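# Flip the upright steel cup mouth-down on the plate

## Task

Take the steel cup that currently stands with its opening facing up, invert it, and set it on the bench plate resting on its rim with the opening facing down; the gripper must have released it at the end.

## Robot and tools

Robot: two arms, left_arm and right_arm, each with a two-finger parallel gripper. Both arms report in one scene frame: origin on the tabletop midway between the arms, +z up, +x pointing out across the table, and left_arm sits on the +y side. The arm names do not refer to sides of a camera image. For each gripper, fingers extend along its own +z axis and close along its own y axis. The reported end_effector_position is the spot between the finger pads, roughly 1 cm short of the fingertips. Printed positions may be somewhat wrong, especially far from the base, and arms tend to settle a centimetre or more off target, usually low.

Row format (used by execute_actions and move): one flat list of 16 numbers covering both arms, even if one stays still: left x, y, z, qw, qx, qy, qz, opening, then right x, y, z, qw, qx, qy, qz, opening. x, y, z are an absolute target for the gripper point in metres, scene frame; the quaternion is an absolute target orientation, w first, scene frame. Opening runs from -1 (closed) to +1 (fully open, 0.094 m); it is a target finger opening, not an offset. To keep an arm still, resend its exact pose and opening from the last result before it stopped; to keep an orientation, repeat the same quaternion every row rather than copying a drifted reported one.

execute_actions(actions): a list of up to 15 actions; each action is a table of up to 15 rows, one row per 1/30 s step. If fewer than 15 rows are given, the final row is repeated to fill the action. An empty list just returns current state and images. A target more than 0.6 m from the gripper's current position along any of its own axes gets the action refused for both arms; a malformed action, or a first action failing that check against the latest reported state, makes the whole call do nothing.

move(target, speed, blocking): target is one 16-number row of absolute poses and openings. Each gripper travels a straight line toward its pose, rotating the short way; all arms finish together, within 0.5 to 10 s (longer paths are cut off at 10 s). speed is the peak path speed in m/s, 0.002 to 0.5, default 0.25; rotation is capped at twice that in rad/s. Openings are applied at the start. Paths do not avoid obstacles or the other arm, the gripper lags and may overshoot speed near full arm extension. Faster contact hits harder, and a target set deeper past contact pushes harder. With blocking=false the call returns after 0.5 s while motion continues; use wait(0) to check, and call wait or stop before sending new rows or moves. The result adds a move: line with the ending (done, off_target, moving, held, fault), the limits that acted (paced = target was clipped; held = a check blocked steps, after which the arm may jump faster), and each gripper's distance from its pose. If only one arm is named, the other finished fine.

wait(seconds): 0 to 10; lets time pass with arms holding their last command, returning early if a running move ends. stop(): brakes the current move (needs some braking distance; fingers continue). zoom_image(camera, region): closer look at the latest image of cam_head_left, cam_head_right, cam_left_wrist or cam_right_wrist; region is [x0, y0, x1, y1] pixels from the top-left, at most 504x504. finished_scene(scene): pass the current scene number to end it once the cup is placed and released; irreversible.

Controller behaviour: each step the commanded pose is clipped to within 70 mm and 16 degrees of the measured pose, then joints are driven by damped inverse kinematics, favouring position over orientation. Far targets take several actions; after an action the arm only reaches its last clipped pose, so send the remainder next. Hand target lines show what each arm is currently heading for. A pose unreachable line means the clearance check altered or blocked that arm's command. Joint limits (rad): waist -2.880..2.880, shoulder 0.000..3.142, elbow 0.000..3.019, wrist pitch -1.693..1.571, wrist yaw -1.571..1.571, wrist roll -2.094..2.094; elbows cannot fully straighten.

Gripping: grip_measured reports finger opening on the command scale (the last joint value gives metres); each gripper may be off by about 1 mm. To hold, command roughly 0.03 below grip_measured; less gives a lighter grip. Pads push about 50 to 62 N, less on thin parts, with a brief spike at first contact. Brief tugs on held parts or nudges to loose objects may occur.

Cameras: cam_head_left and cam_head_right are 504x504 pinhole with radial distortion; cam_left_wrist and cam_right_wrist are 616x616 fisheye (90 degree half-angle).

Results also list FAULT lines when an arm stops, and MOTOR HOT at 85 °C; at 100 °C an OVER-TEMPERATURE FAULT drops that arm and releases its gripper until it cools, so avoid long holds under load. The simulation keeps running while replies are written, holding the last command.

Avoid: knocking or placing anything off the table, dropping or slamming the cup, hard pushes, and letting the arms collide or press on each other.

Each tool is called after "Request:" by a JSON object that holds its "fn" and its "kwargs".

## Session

Request:
{"fn": "execute_actions", "kwargs": {"actions": []}}

Scene clock: 0.00 s.
left_arm: end_effector_position=(+0.6816, +0.7144, +0.1270) grip_measured=+1.000 end_effector_quat_wxyz=(+0.738, -0.150, +0.647, -0.118) | right_arm: end_effector_position=(+0.7106, -0.4390, +0.3666) grip_measured=+1.000 end_effector_quat_wxyz=(+0.443, +0.144, +0.861, +0.205)
Joint positions: left_arm=[ 0.805  2.395  1.712  0.826  0.601 -0.467  0.094] | right_arm=[-0.429  1.8    1.839 -0.651 -0.427  0.317  0.094]
Joint velocities: left_arm=[ 0.005  0.015  0.012 -0.007 -0.081 -0.007  0.   ] | right_arm=[ 0.015 -0.015 -0.007  0.007  0.051 -0.037  0.   ]
Motor temperatures (°C, as the motors report them): left_arm=[27 28 29 26 28 28] | right_arm=[29 27 27 26 28 26]
Hand target (left_arm): +0.686, +0.718, +0.151; +0.751, -0.138, +0.636, -0.112
Hand target (right_arm): +0.714, -0.440, +0.382; +0.456, +0.139, +0.855, +0.204

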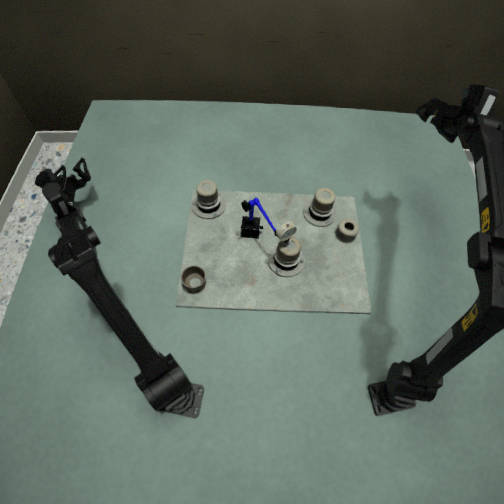

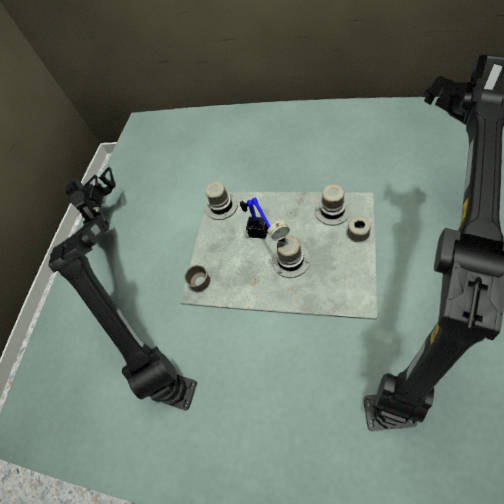

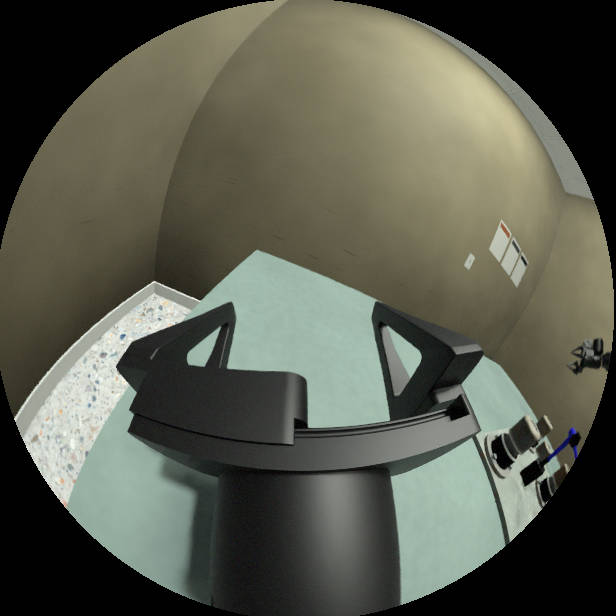

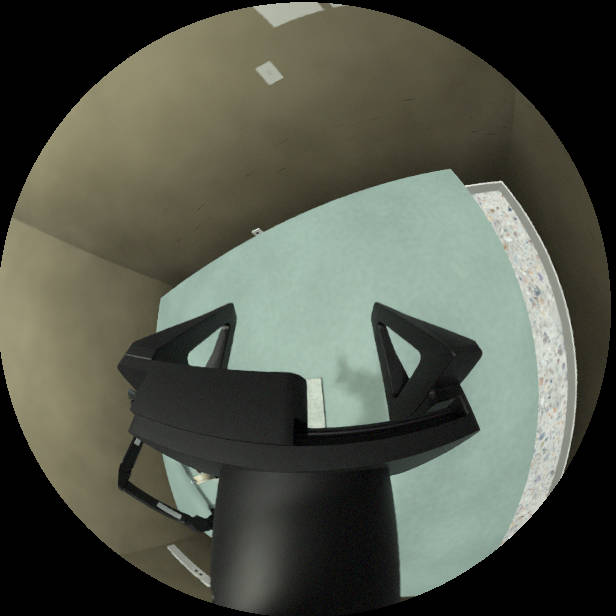

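Request:
{"fn": "move", "kwargs": {"target": [0.33,0.38,0.17,0,0,1,0,1,0.3,-0.3,0.28,0.7071,0,0.7071,0,1], "speed": 0.4}}

Request:
{"fn": "move", "kwargs": {"target": [0.302,0.244,0.10,0,0,1,0,1,0.22,-0.2,0.3,0.27,0.27,0.653,0.653,1], "speed": 0.4}}

Request:
{"fn": "move", "kwargs": {"target": [0.3,0.244,0.063,0,0,1,0,1,0.22,-0.2,0.3,0.27,0.27,0.653,0.653,1], "speed": 0.1}}

Scene clock: 3.37 s.
left_arm: end_effector_position=(+0.3374, +0.3850, +0.1704) grip_measured=+1.000 end_effector_quat_wxyz=(+0.001, +0.009, +1.000, -0.003) | right_arm: end_effector_position=(+0.3011, -0.3046, +0.2819) grip_measured=+1.000 end_effector_quat_wxyz=(+0.712, +0.006, +0.703, +0.004)
Joint positions: left_arm=[ 0.458  1.432  1.171 -1.308  0.006  0.345  0.094] | right_arm=[-0.016  0.466  0.248  0.23   0.177  0.011  0.094]
Joint velocities: left_arm=[ 0.005  0.005 -0.002 -0.002 -0.081 -0.007  0.   ] | right_arm=[ 0.005 -0.005 -0.007 -0.017  0.051 -0.022  0.   ]
Motor temperatures (°C, as the motors report them): left_arm=[27 28 29 26 28 28] | right_arm=[29 28 28 26 28 26]
Hand target (left_arm): +0.331, +0.384, +0.175; +0.000, +0.002, +1.000, -0.002
Hand target (right_arm): +0.300, -0.302, +0.277; +0.707, -0.000, +0.707, +0.002
Off the commanded pose (left_arm): 0.009 m, 1 deg.
Off the commanded pose (right_arm): 0.005 m, 1 deg.
move: done

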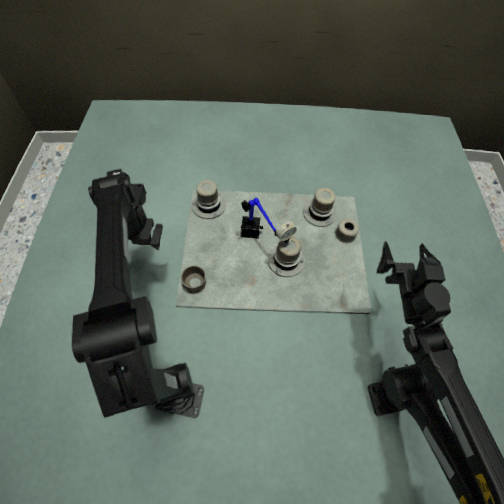

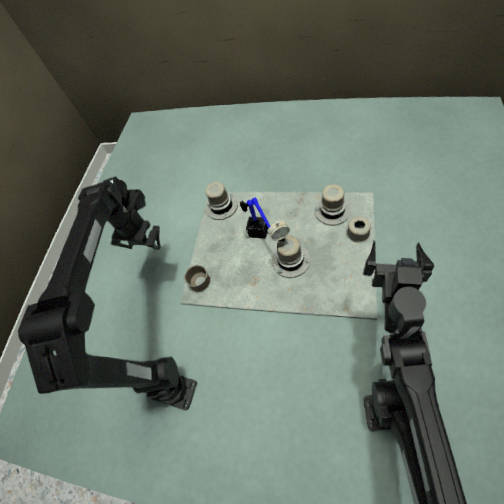

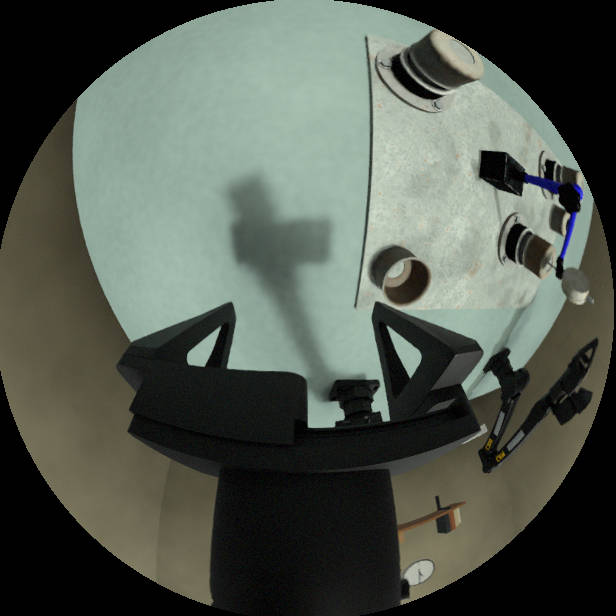

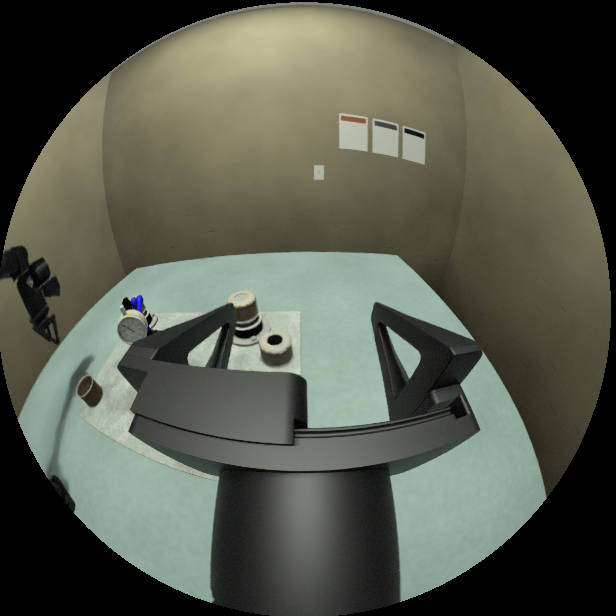

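Scene clock: 6.20 s.
left_arm: end_effector_position=(+0.2993, +0.2441, +0.0962) grip_measured=+1.000 end_effector_quat_wxyz=(-0.015, +0.003, +1.000, -0.001) | right_arm: end_effector_position=(+0.2207, -0.2023, +0.3010) grip_measured=+1.000 end_effector_quat_wxyz=(+0.270, +0.274, +0.657, +0.648)
Joint positions: left_arm=[ 0.099  1.372  0.902 -1.129  0.002 -0.025  0.094] | right_arm=[-0.121  0.254  0.289 -0.054 -0.711  1.558  0.094]
Joint velocities: left_arm=[-0.005 -0.015 -0.017 -0.007  0.022  0.037  0.   ] | right_arm=[ 0.005  0.005 -0.042 -0.017  0.051  0.022  0.   ]
Motor temperatures (°C, as the motors report them): left_arm=[27 28 30 26 28 28] | right_arm=[29 27 30 26 28 26]
Hand target (left_arm): +0.301, +0.242, +0.101; -0.000, -0.000, +1.000, -0.000
Hand target (right_arm): +0.218, -0.201, +0.299; +0.269, +0.271, +0.655, +0.652
Off the commanded pose (left_arm): 0.005 m, 2 deg.
Off the commanded pose (right_arm): 0.003 m, 1 deg.
move: done

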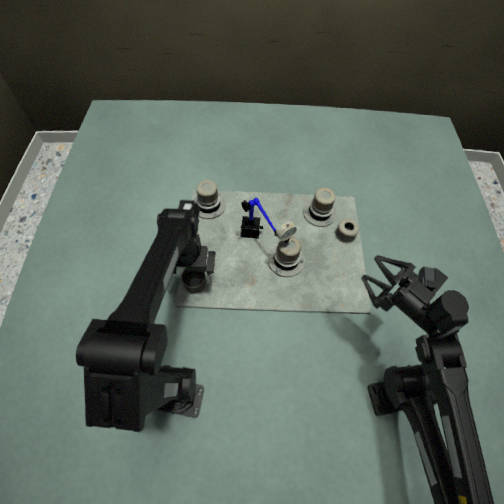

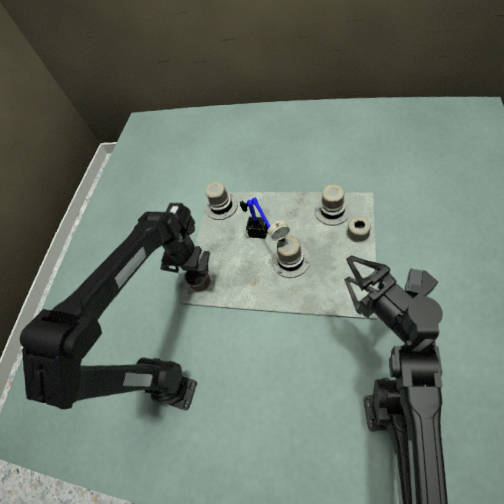

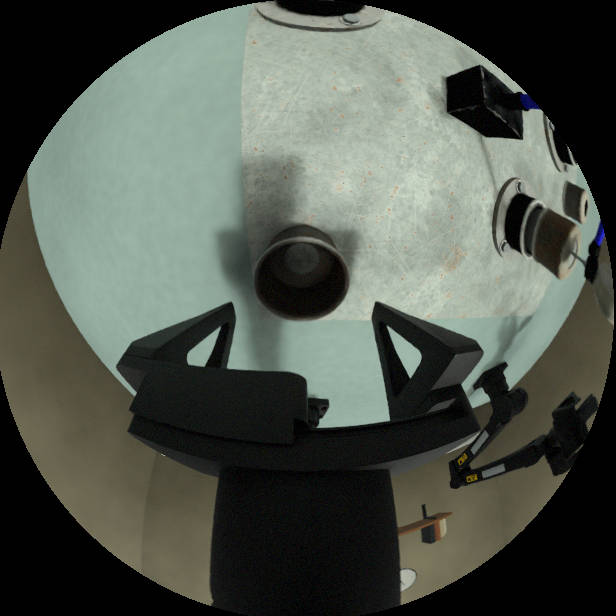

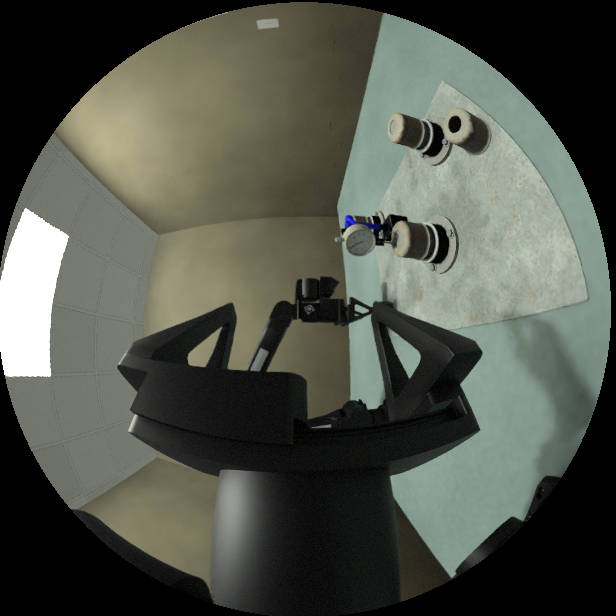

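Scene clock: 7.00 s.
left_arm: end_effector_position=(+0.2992, +0.2442, +0.0677) grip_measured=+1.000 end_effector_quat_wxyz=(-0.000, +0.003, +1.000, -0.001) | right_arm: end_effector_position=(+0.2210, -0.2027, +0.3041) grip_measured=+1.000 end_effector_quat_wxyz=(+0.274, +0.272, +0.654, +0.651)
Joint positions: left_arm=[ 0.099  1.395  0.839 -1.015  0.002 -0.025  0.094] | right_arm=[-0.121  0.254  0.289 -0.038 -0.708  1.563  0.094]
Joint velocities: left_arm=[-0.015 -0.015  0.007  0.002 -0.022  0.022  0.   ] | right_arm=[ 0.005 -0.015  0.017  0.012  0.007 -0.007  0.   ]
Motor temperatures (°C, as the motors report them): left_arm=[27 28 30 26 28 28] | right_arm=[29 27 30 26 28 26]
Hand target (left_arm): +0.300, +0.244, +0.063; +0.000, +0.000, +1.000, +0.000
Hand target (right_arm): +0.220, -0.200, +0.300; +0.270, +0.270, +0.654, +0.653
Off the commanded pose (left_arm): 0.005 m, 0 deg.
Off the commanded pose (right_arm): 0.005 m, 1 deg.
move: done

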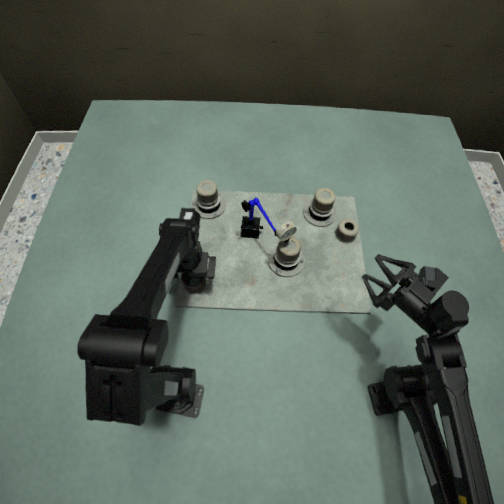

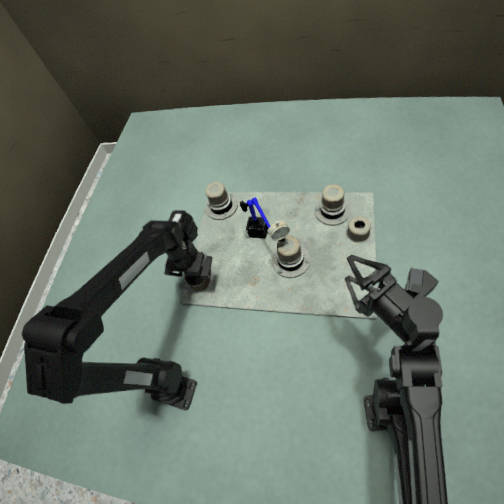

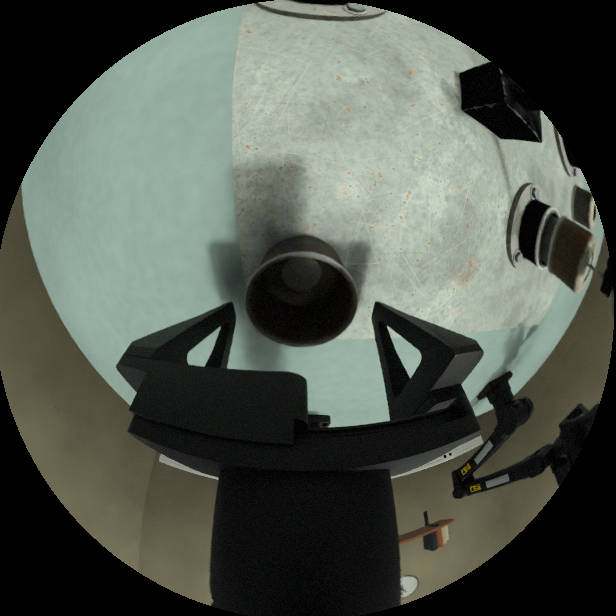

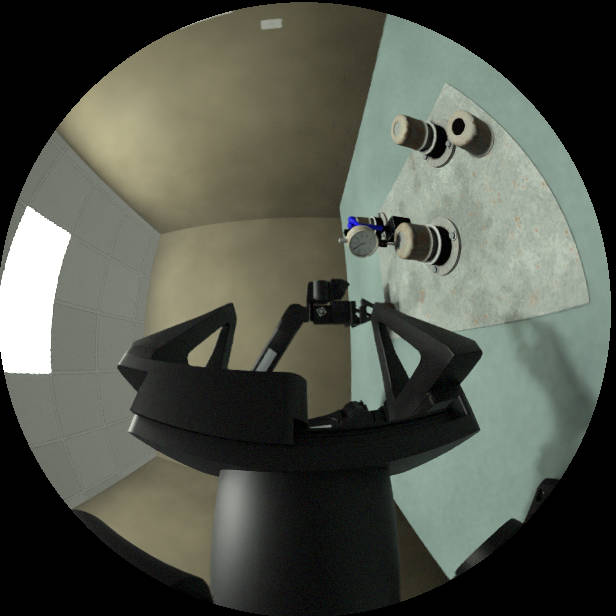

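Request:
{"fn": "move", "kwargs": {"target": [0.302,0.247,0.036,0,0,1,0,1,0.22,-0.2,0.3,0.27,0.27,0.653,0.653,1], "speed": 0.07}}

Request:
{"fn": "move", "kwargs": {"target": [0.302,0.247,0.036,0,0,1,0,0.42,0.22,-0.2,0.3,0.27,0.27,0.653,0.653,1]}}

Scene clock: 8.20 s.
left_arm: end_effector_position=(+0.3011, +0.2441, +0.0399) grip_measured=+1.000 end_effector_quat_wxyz=(-0.001, +0.003, +1.000, -0.001) | right_arm: end_effector_position=(+0.2210, -0.2027, +0.3041) grip_measured=+1.000 end_effector_quat_wxyz=(+0.274, +0.272, +0.654, +0.651)
Joint positions: left_arm=[ 0.099  1.45   0.807 -0.93   0.002 -0.025  0.094] | right_arm=[-0.121  0.254  0.289 -0.038 -0.708  1.564  0.094]
Joint velocities: left_arm=[-0.005 -0.005 -0.007 -0.002  0.007 -0.066  0.   ] | right_arm=[-0.005 -0.015 -0.012 -0.012  0.007 -0.081  0.   ]
Motor temperatures (°C, as the motors report them): left_arm=[27 28 30 26 28 28] | right_arm=[29 27 30 26 28 26]
Hand target (left_arm): +0.302, +0.247, +0.036; -0.000, -0.000, +1.000, +0.000
Hand target (right_arm): +0.220, -0.200, +0.300; +0.270, +0.270, +0.654, +0.653
Off the commanded pose (left_arm): 0.005 m, 0 deg.
Off the commanded pose (right_arm): 0.005 m, 1 deg.
move: done

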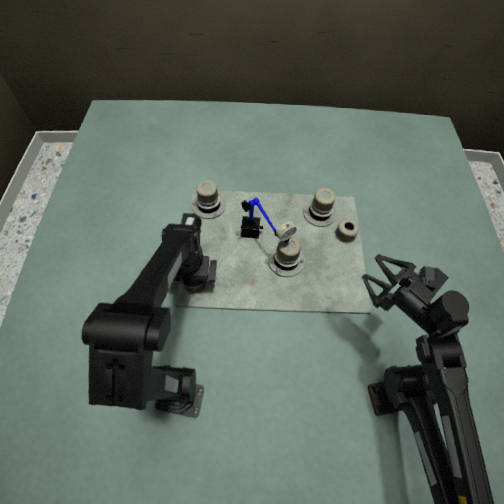

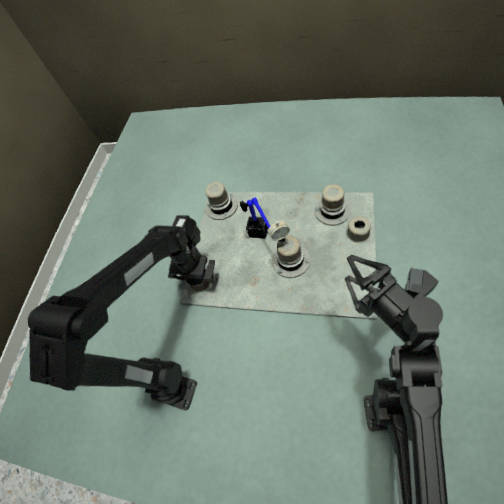

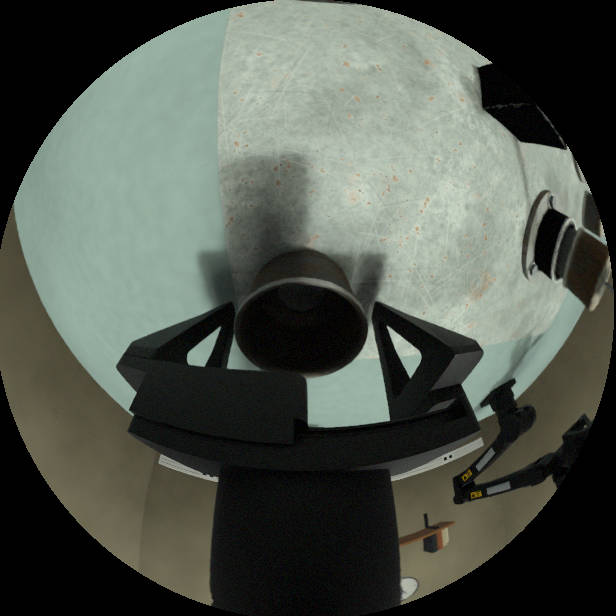

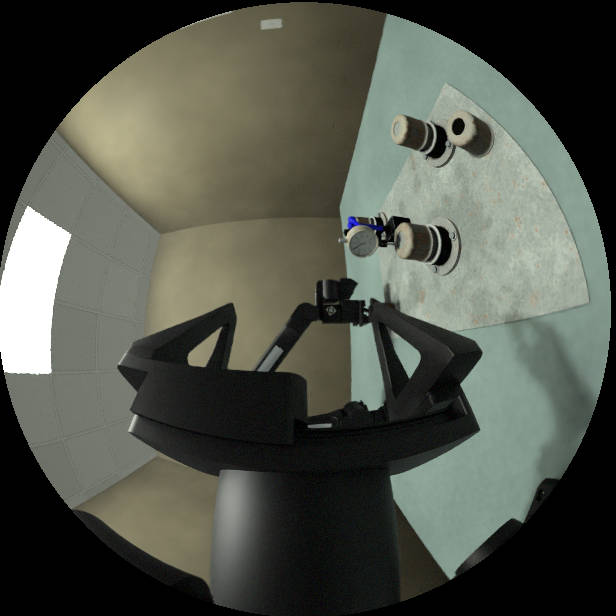

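Scene clock: 8.90 s.
left_arm: end_effector_position=(+0.3011, +0.2444, +0.0399) grip_measured=+0.472 end_effector_quat_wxyz=(-0.001, +0.003, +1.000, -0.000) | right_arm: end_effector_position=(+0.2210, -0.2027, +0.3041) grip_measured=+1.000 end_effector_quat_wxyz=(+0.274, +0.272, +0.654, +0.651)
Joint positions: left_arm=[ 0.099  1.45   0.807 -0.93   0.001 -0.025  0.069] | right_arm=[-0.121  0.254  0.289 -0.038 -0.708  1.564  0.094]
Joint velocities: left_arm=[ 0.005 -0.005  0.002  0.002 -0.037 -0.066 -0.   ] | right_arm=[ 0.005 -0.005  0.017  0.002 -0.022  0.051  0.   ]
Motor temperatures (°C, as the motors report them): left_arm=[27 28 30 26 28 28] | right_arm=[29 27 30 26 28 26]
Hand target (left_arm): +0.302, +0.247, +0.036; -0.000, +0.000, +1.000, +0.000
Hand target (right_arm): +0.220, -0.200, +0.300; +0.270, +0.270, +0.654, +0.653
Off the commanded pose (left_arm): 0.005 m, 0 deg.
Off the commanded pose (right_arm): 0.005 m, 1 deg.
move: done

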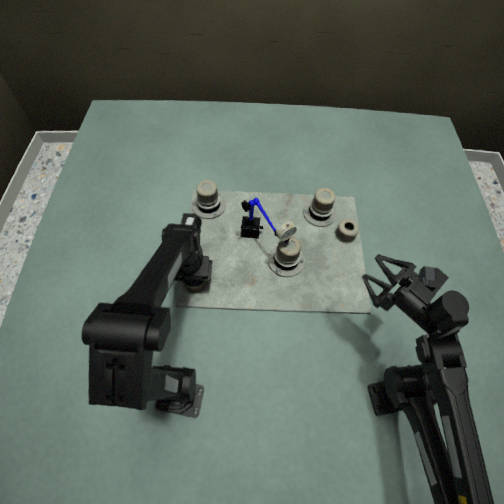

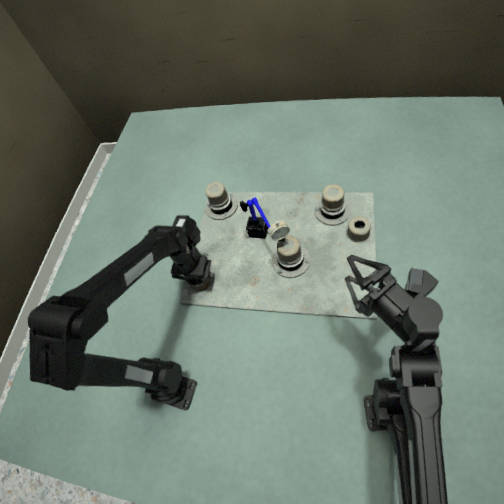

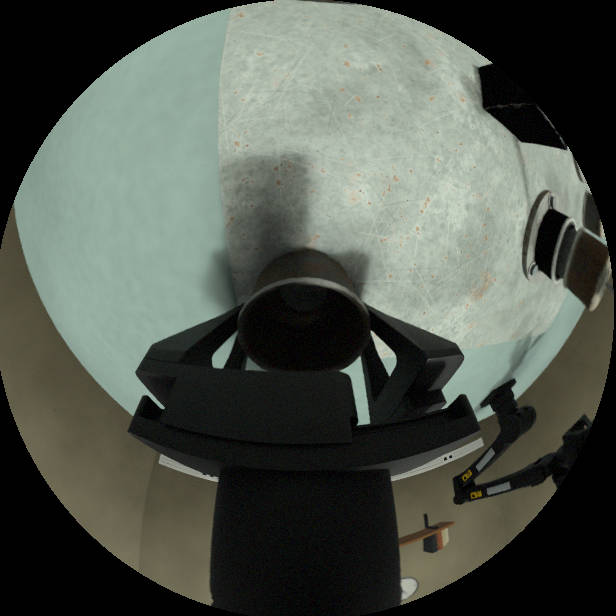

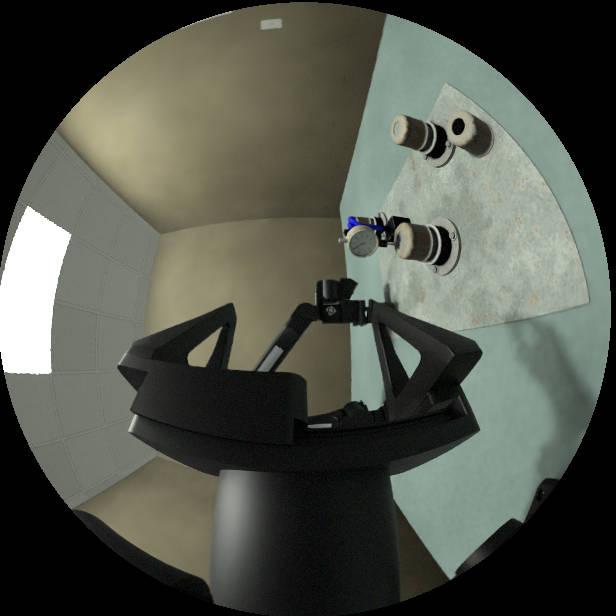

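Request:
{"fn": "move", "kwargs": {"target": [0.27,0.24,0.2,0,0,1,0,0.42,0.22,-0.2,0.3,0.27,0.27,0.653,0.653,1]}}

Request:
{"fn": "move", "kwargs": {"target": [0.24,0.1,0.3,0.653,0.27,0.653,-0.27,0.42,0.15,-0.11,0.31,0,0,0.7071,0.7071,1], "speed": 0.4}}

Request:
{"fn": "move", "kwargs": {"target": [0.15,0.02,0.32,0.5,0.5,0.5,-0.5,0.42,0.144,-0.02,0.306,0,0,0.7071,0.7071,1]}}

Scene clock: 10.67 s.
left_arm: end_effector_position=(+0.2535, +0.2440, +0.1754) grip_measured=+0.472 end_effector_quat_wxyz=(-0.028, +0.001, +1.000, +0.001) | right_arm: end_effector_position=(+0.2210, -0.2027, +0.3041) grip_measured=+1.000 end_effector_quat_wxyz=(+0.274, +0.272, +0.654, +0.651)
Joint positions: left_arm=[ 0.093  1.187  0.959 -1.399  0.001 -0.035  0.069] | right_arm=[-0.121  0.254  0.289 -0.038 -0.708  1.564  0.094]
Joint velocities: left_arm=[-0.005 -0.005  0.007 -0.012  0.007  0.066 -0.   ] | right_arm=[ 0.005 -0.005 -0.017 -0.022  0.007 -0.051  0.   ]
Motor temperatures (°C, as the motors report them): left_arm=[27 28 30 26 28 28] | right_arm=[29 27 30 26 28 26]
Hand target (left_arm): +0.270, +0.240, +0.201; +0.000, +0.000, +1.000, -0.000
Hand target (right_arm): +0.220, -0.200, +0.300; +0.270, +0.270, +0.654, +0.653
Off the commanded pose (left_arm): 0.030 m, 3 deg.
Off the commanded pose (right_arm): 0.005 m, 1 deg.
move: off_target (left_arm)

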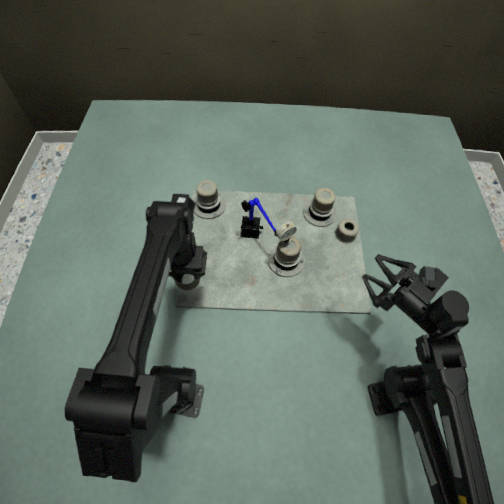

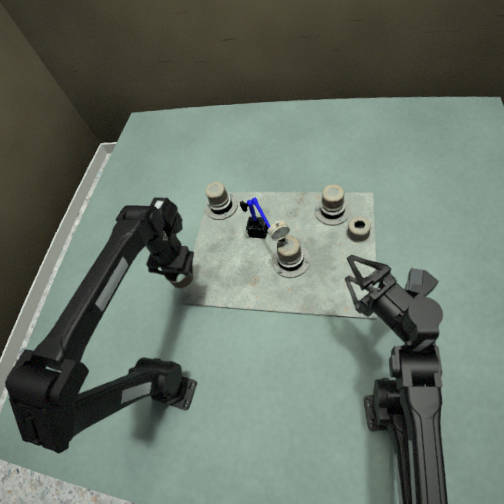

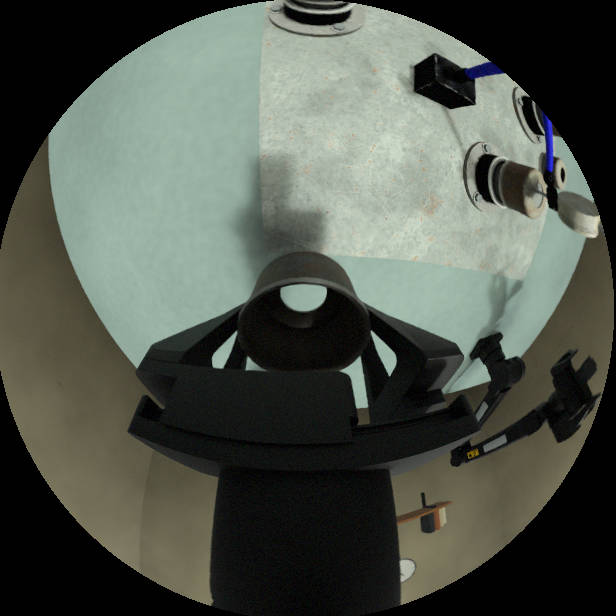

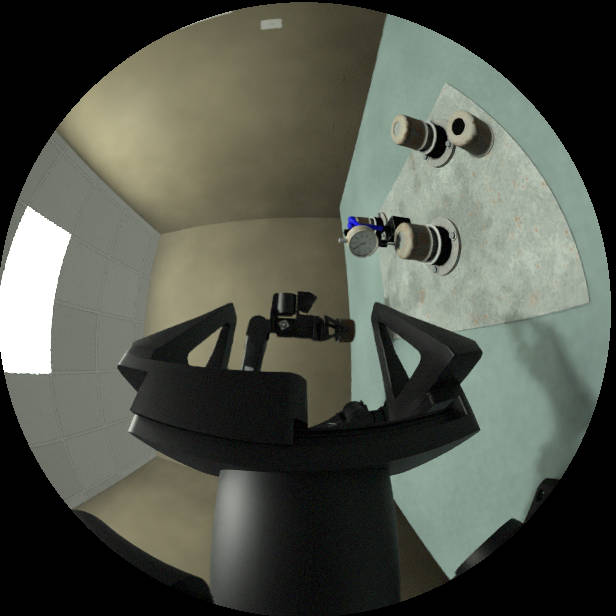

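Scene clock: 13.37 s.
left_arm: end_effector_position=(+0.2368, +0.1024, +0.2928) grip_measured=+0.472 end_effector_quat_wxyz=(+0.642, +0.270, +0.668, -0.263) | right_arm: end_effector_position=(+0.1447, -0.1162, +0.2790) grip_measured=+1.000 end_effector_quat_wxyz=(-0.018, +0.027, +0.713, +0.700)
Joint positions: left_arm=[-0.071  0.462  0.31   0.108  0.572  0.019  0.069] | right_arm=[ 0.061  0.55   0.289  0.186 -1.307  1.564  0.094]
Joint velocities: left_arm=[ 0.005 -0.015 -0.017  0.012 -0.037 -0.022 -0.001] | right_arm=[-0.005 -0.005  0.007 -0.012  0.022 -0.037  0.   ]
Motor temperatures (°C, as the motors report them): left_arm=[27 28 31 26 28 28] | right_arm=[29 27 31 26 28 26]
Hand target (left_arm): +0.236, +0.100, +0.303; +0.654, +0.271, +0.654, -0.268
Hand target (right_arm): +0.148, -0.113, +0.309; -0.001, +0.001, +0.708, +0.707
Off the commanded pose (left_arm): 0.008 m, 2 deg.
Off the commanded pose (right_arm): 0.032 m, 4 deg.
move: off_target (right_arm)

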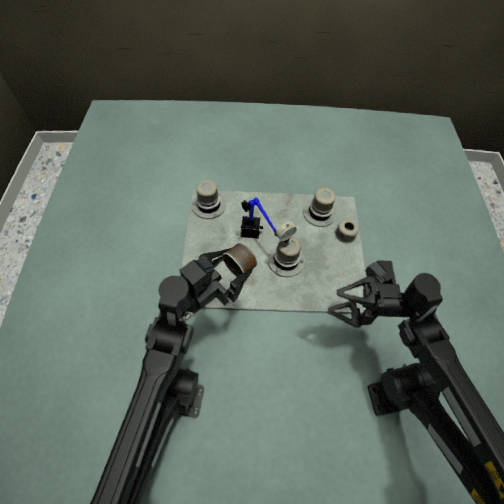

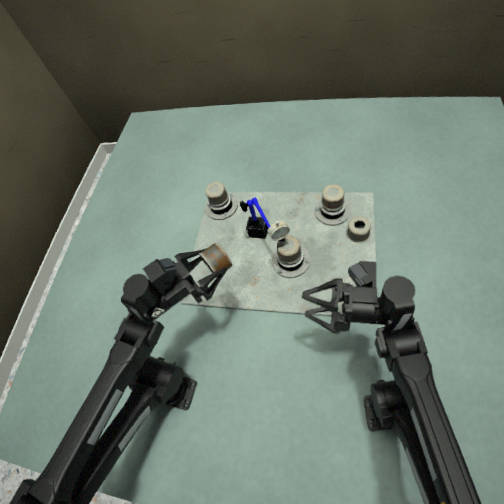

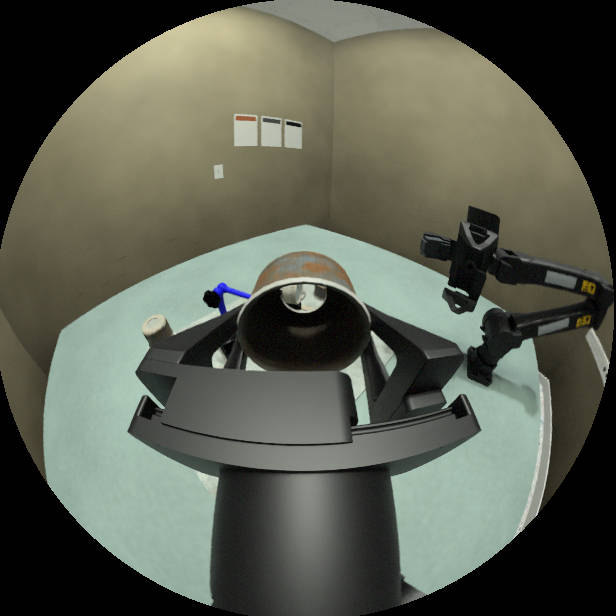

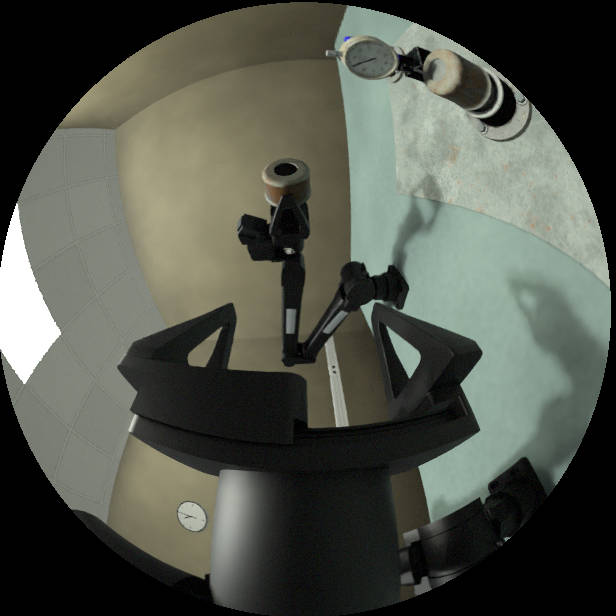

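Scene clock: 15.30 s.
left_arm: end_effector_position=(+0.1388, +0.0279, +0.2733) grip_measured=+0.472 end_effector_quat_wxyz=(+0.471, +0.481, +0.533, -0.513) | right_arm: end_effector_position=(+0.1374, -0.0303, +0.2745) grip_measured=+1.000 end_effector_quat_wxyz=(-0.018, +0.024, +0.720, +0.693)
Joint positions: left_arm=[-0.162  0.638  0.308  0.224  1.269  0.008  0.069] | right_arm=[ 0.476  0.726  0.331  0.335 -0.896  1.583  0.094]
Joint velocities: left_arm=[ 0.005  0.005  0.007  0.007 -0.037 -0.022  0.   ] | right_arm=[-0.005 -0.005  0.002  0.022  0.007 -0.066  0.   ]
Motor temperatures (°C, as the motors report them): left_arm=[27 28 32 26 28 28] | right_arm=[29 27 31 26 28 26]
Hand target (left_arm): +0.147, +0.023, +0.318; +0.501, +0.500, +0.499, -0.500
Hand target (right_arm): +0.142, -0.022, +0.306; -0.001, +0.001, +0.706, +0.708
Off the commanded pose (left_arm): 0.049 m, 6 deg.
Off the commanded pose (right_arm): 0.034 m, 4 deg.
move: off_target (left_arm, right_arm)

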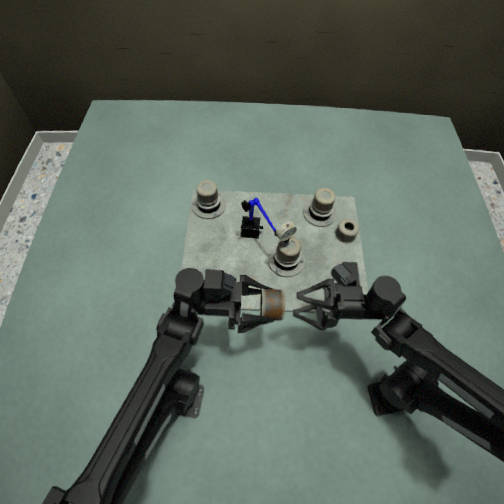

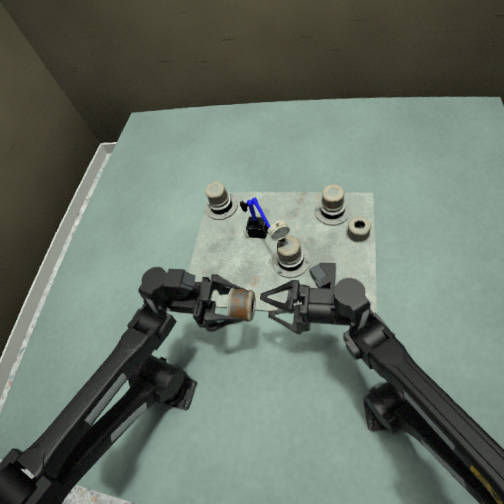

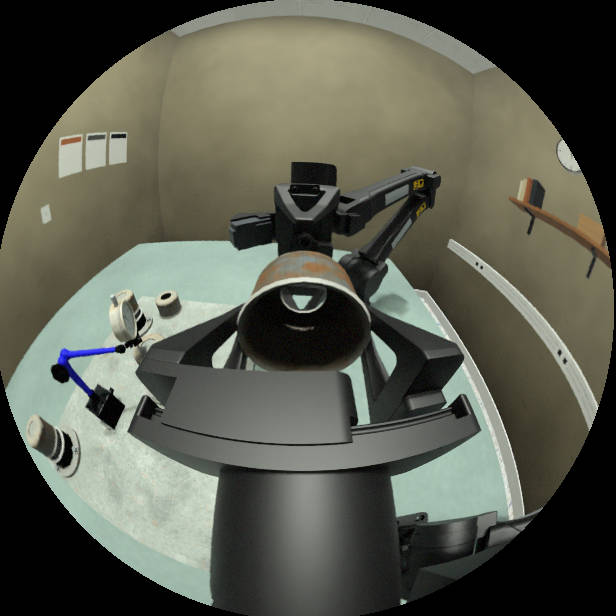

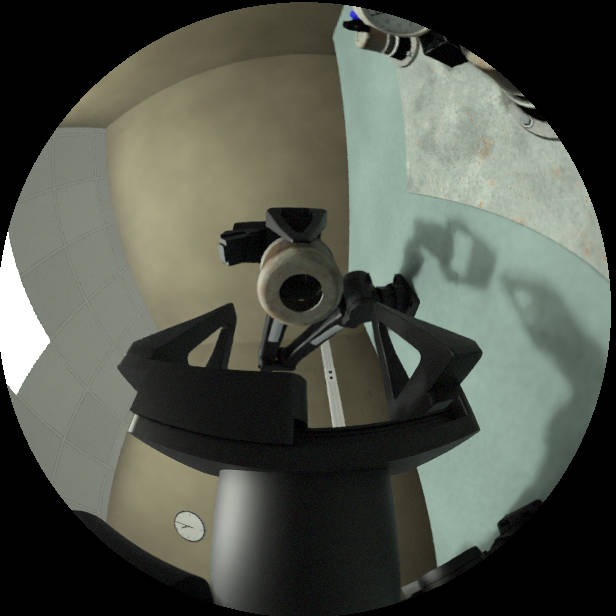

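Request:
{"fn": "move", "kwargs": {"target": [0.15,0.02,0.32,0.5,0.5,0.5,-0.5,0.42,0.14,0.046,0.309,0,0,0.7071,0.7071,1], "speed": 0.07}}

Scene clock: 17.30 s.
left_arm: end_effector_position=(+0.1395, +0.0279, +0.2734) grip_measured=+0.472 end_effector_quat_wxyz=(+0.471, +0.480, +0.534, -0.512) | right_arm: end_effector_position=(+0.1346, +0.0329, +0.2793) grip_measured=+1.000 end_effector_quat_wxyz=(-0.014, +0.020, +0.723, +0.691)
Joint positions: left_arm=[-0.162  0.638  0.308  0.225  1.265  0.006  0.069] | right_arm=[ 0.682  0.903  0.417  0.426 -0.691  1.58   0.094]
Joint velocities: left_arm=[-0.015 -0.024 -0.002  0.002 -0.037  0.022  0.001] | right_arm=[ 0.005 -0.005 -0.017 -0.012 -0.007 -0.007  0.   ]
Motor temperatures (°C, as the motors report them): left_arm=[27 28 32 26 28 28] | right_arm=[29 27 32 26 28 26]
Hand target (left_arm): +0.147, +0.023, +0.319; +0.500, +0.500, +0.500, -0.500
Hand target (right_arm): +0.139, +0.044, +0.310; -0.000, +0.000, +0.706, +0.708
Off the commanded pose (left_arm): 0.048 m, 6 deg.
Off the commanded pose (right_arm): 0.033 m, 4 deg.
move: off_target (left_arm, right_arm)

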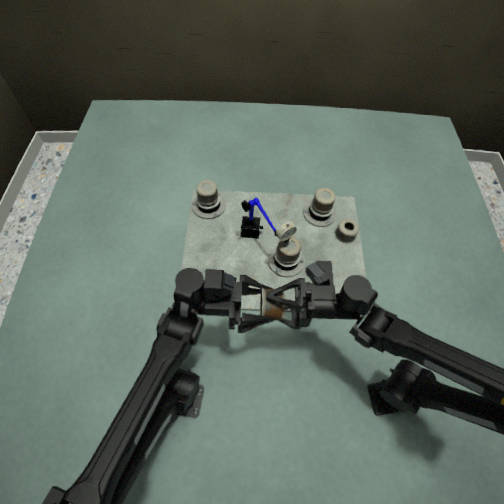

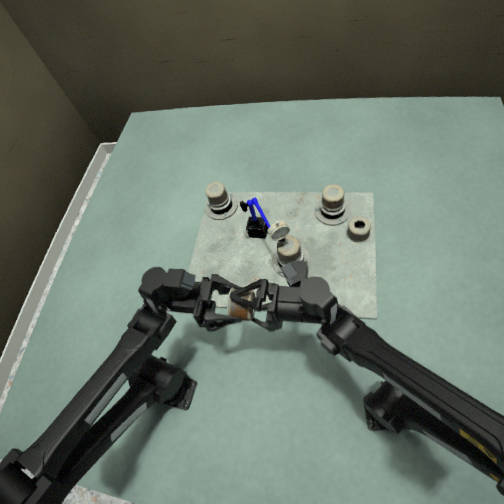

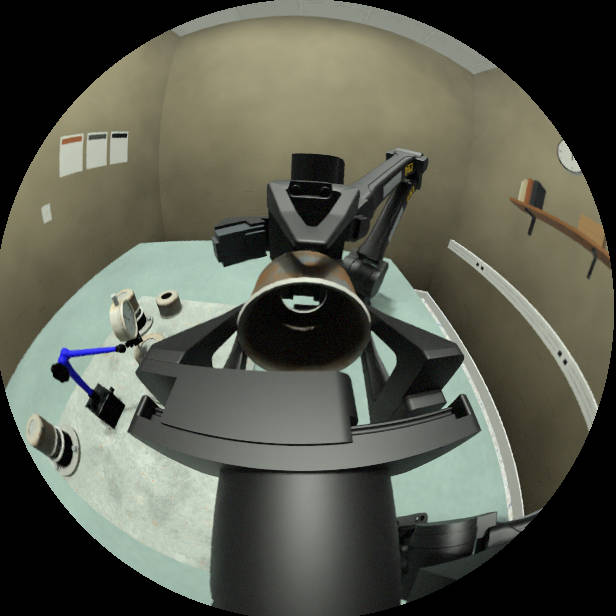

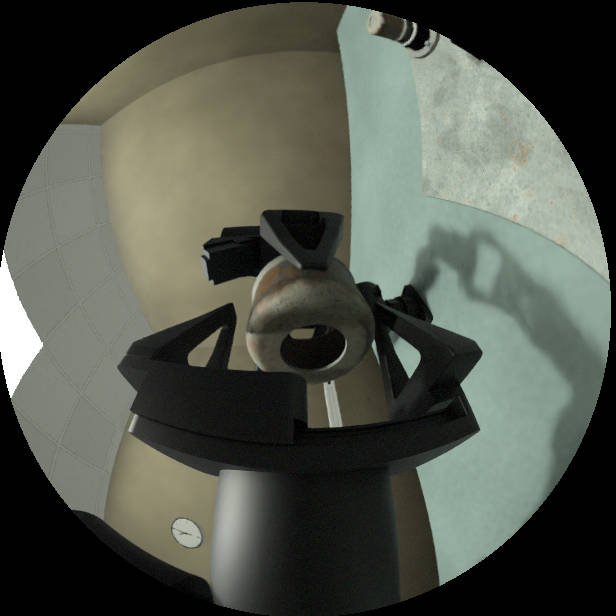

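Request:
{"fn": "move", "kwargs": {"target": [0.15,0.02,0.32,0.5,0.5,0.5,-0.5,0.42,0.14,0.046,0.309,0,0,0.7071,0.7071,0.42]}}

Scene clock: 19.70 s.
left_arm: end_effector_position=(+0.1396, +0.0278, +0.2740) grip_measured=+0.472 end_effector_quat_wxyz=(+0.472, +0.480, +0.534, -0.512) | right_arm: end_effector_position=(+0.1347, +0.0329, +0.2777) grip_measured=+0.467 end_effector_quat_wxyz=(-0.015, +0.021, +0.724, +0.689)
Joint positions: left_arm=[-0.162  0.638  0.309  0.225  1.265  0.006  0.069] | right_arm=[ 0.682  0.904  0.416  0.424 -0.69   1.58   0.069]
Joint velocities: left_arm=[-0.015 -0.005  0.007 -0.002 -0.066  0.081  0.   ] | right_arm=[-0.005  0.005  0.017  0.007  0.051 -0.007 -0.   ]
Motor temperatures (°C, as the motors report them): left_arm=[27 28 33 26 28 28] | right_arm=[29 27 33 26 28 26]
Hand target (left_arm): +0.147, +0.023, +0.318; +0.500, +0.500, +0.500, -0.500
Hand target (right_arm): +0.139, +0.044, +0.309; -0.000, +0.000, +0.707, +0.707
Off the commanded pose (left_arm): 0.048 m, 6 deg.
Off the commanded pose (right_arm): 0.034 m, 4 deg.
move: off_target (left_arm, right_arm)

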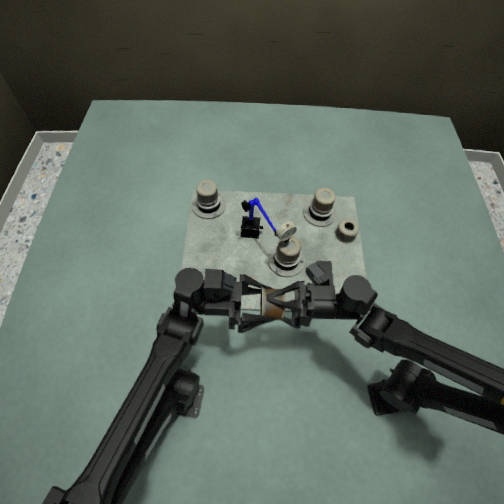

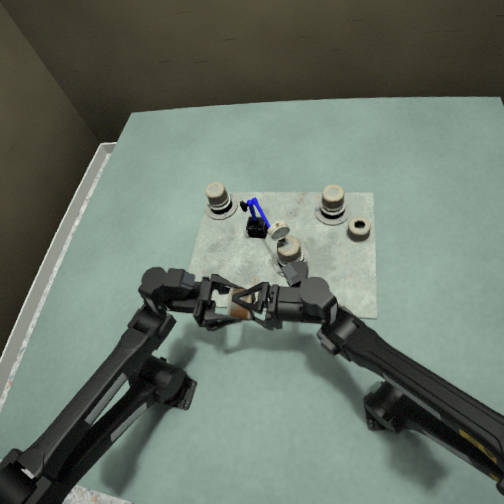

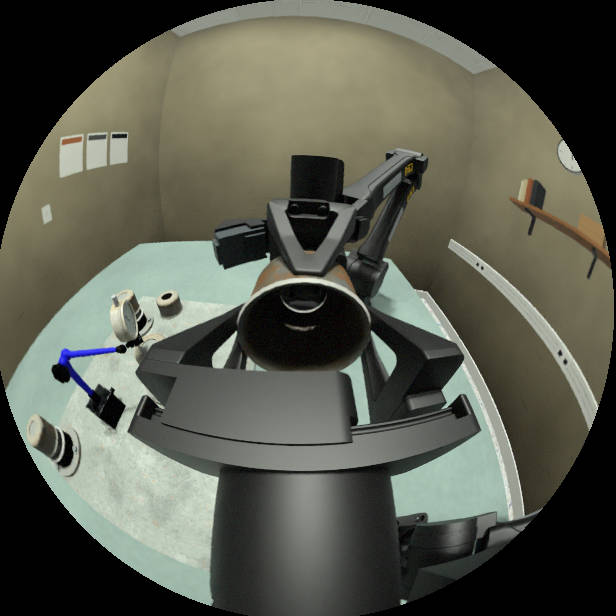

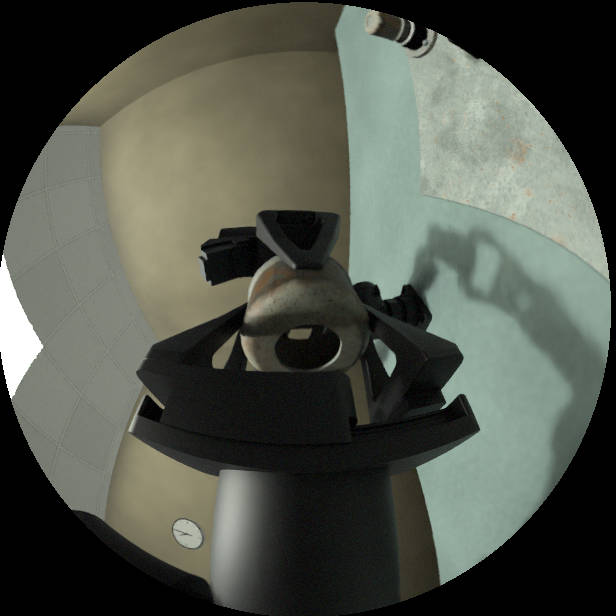

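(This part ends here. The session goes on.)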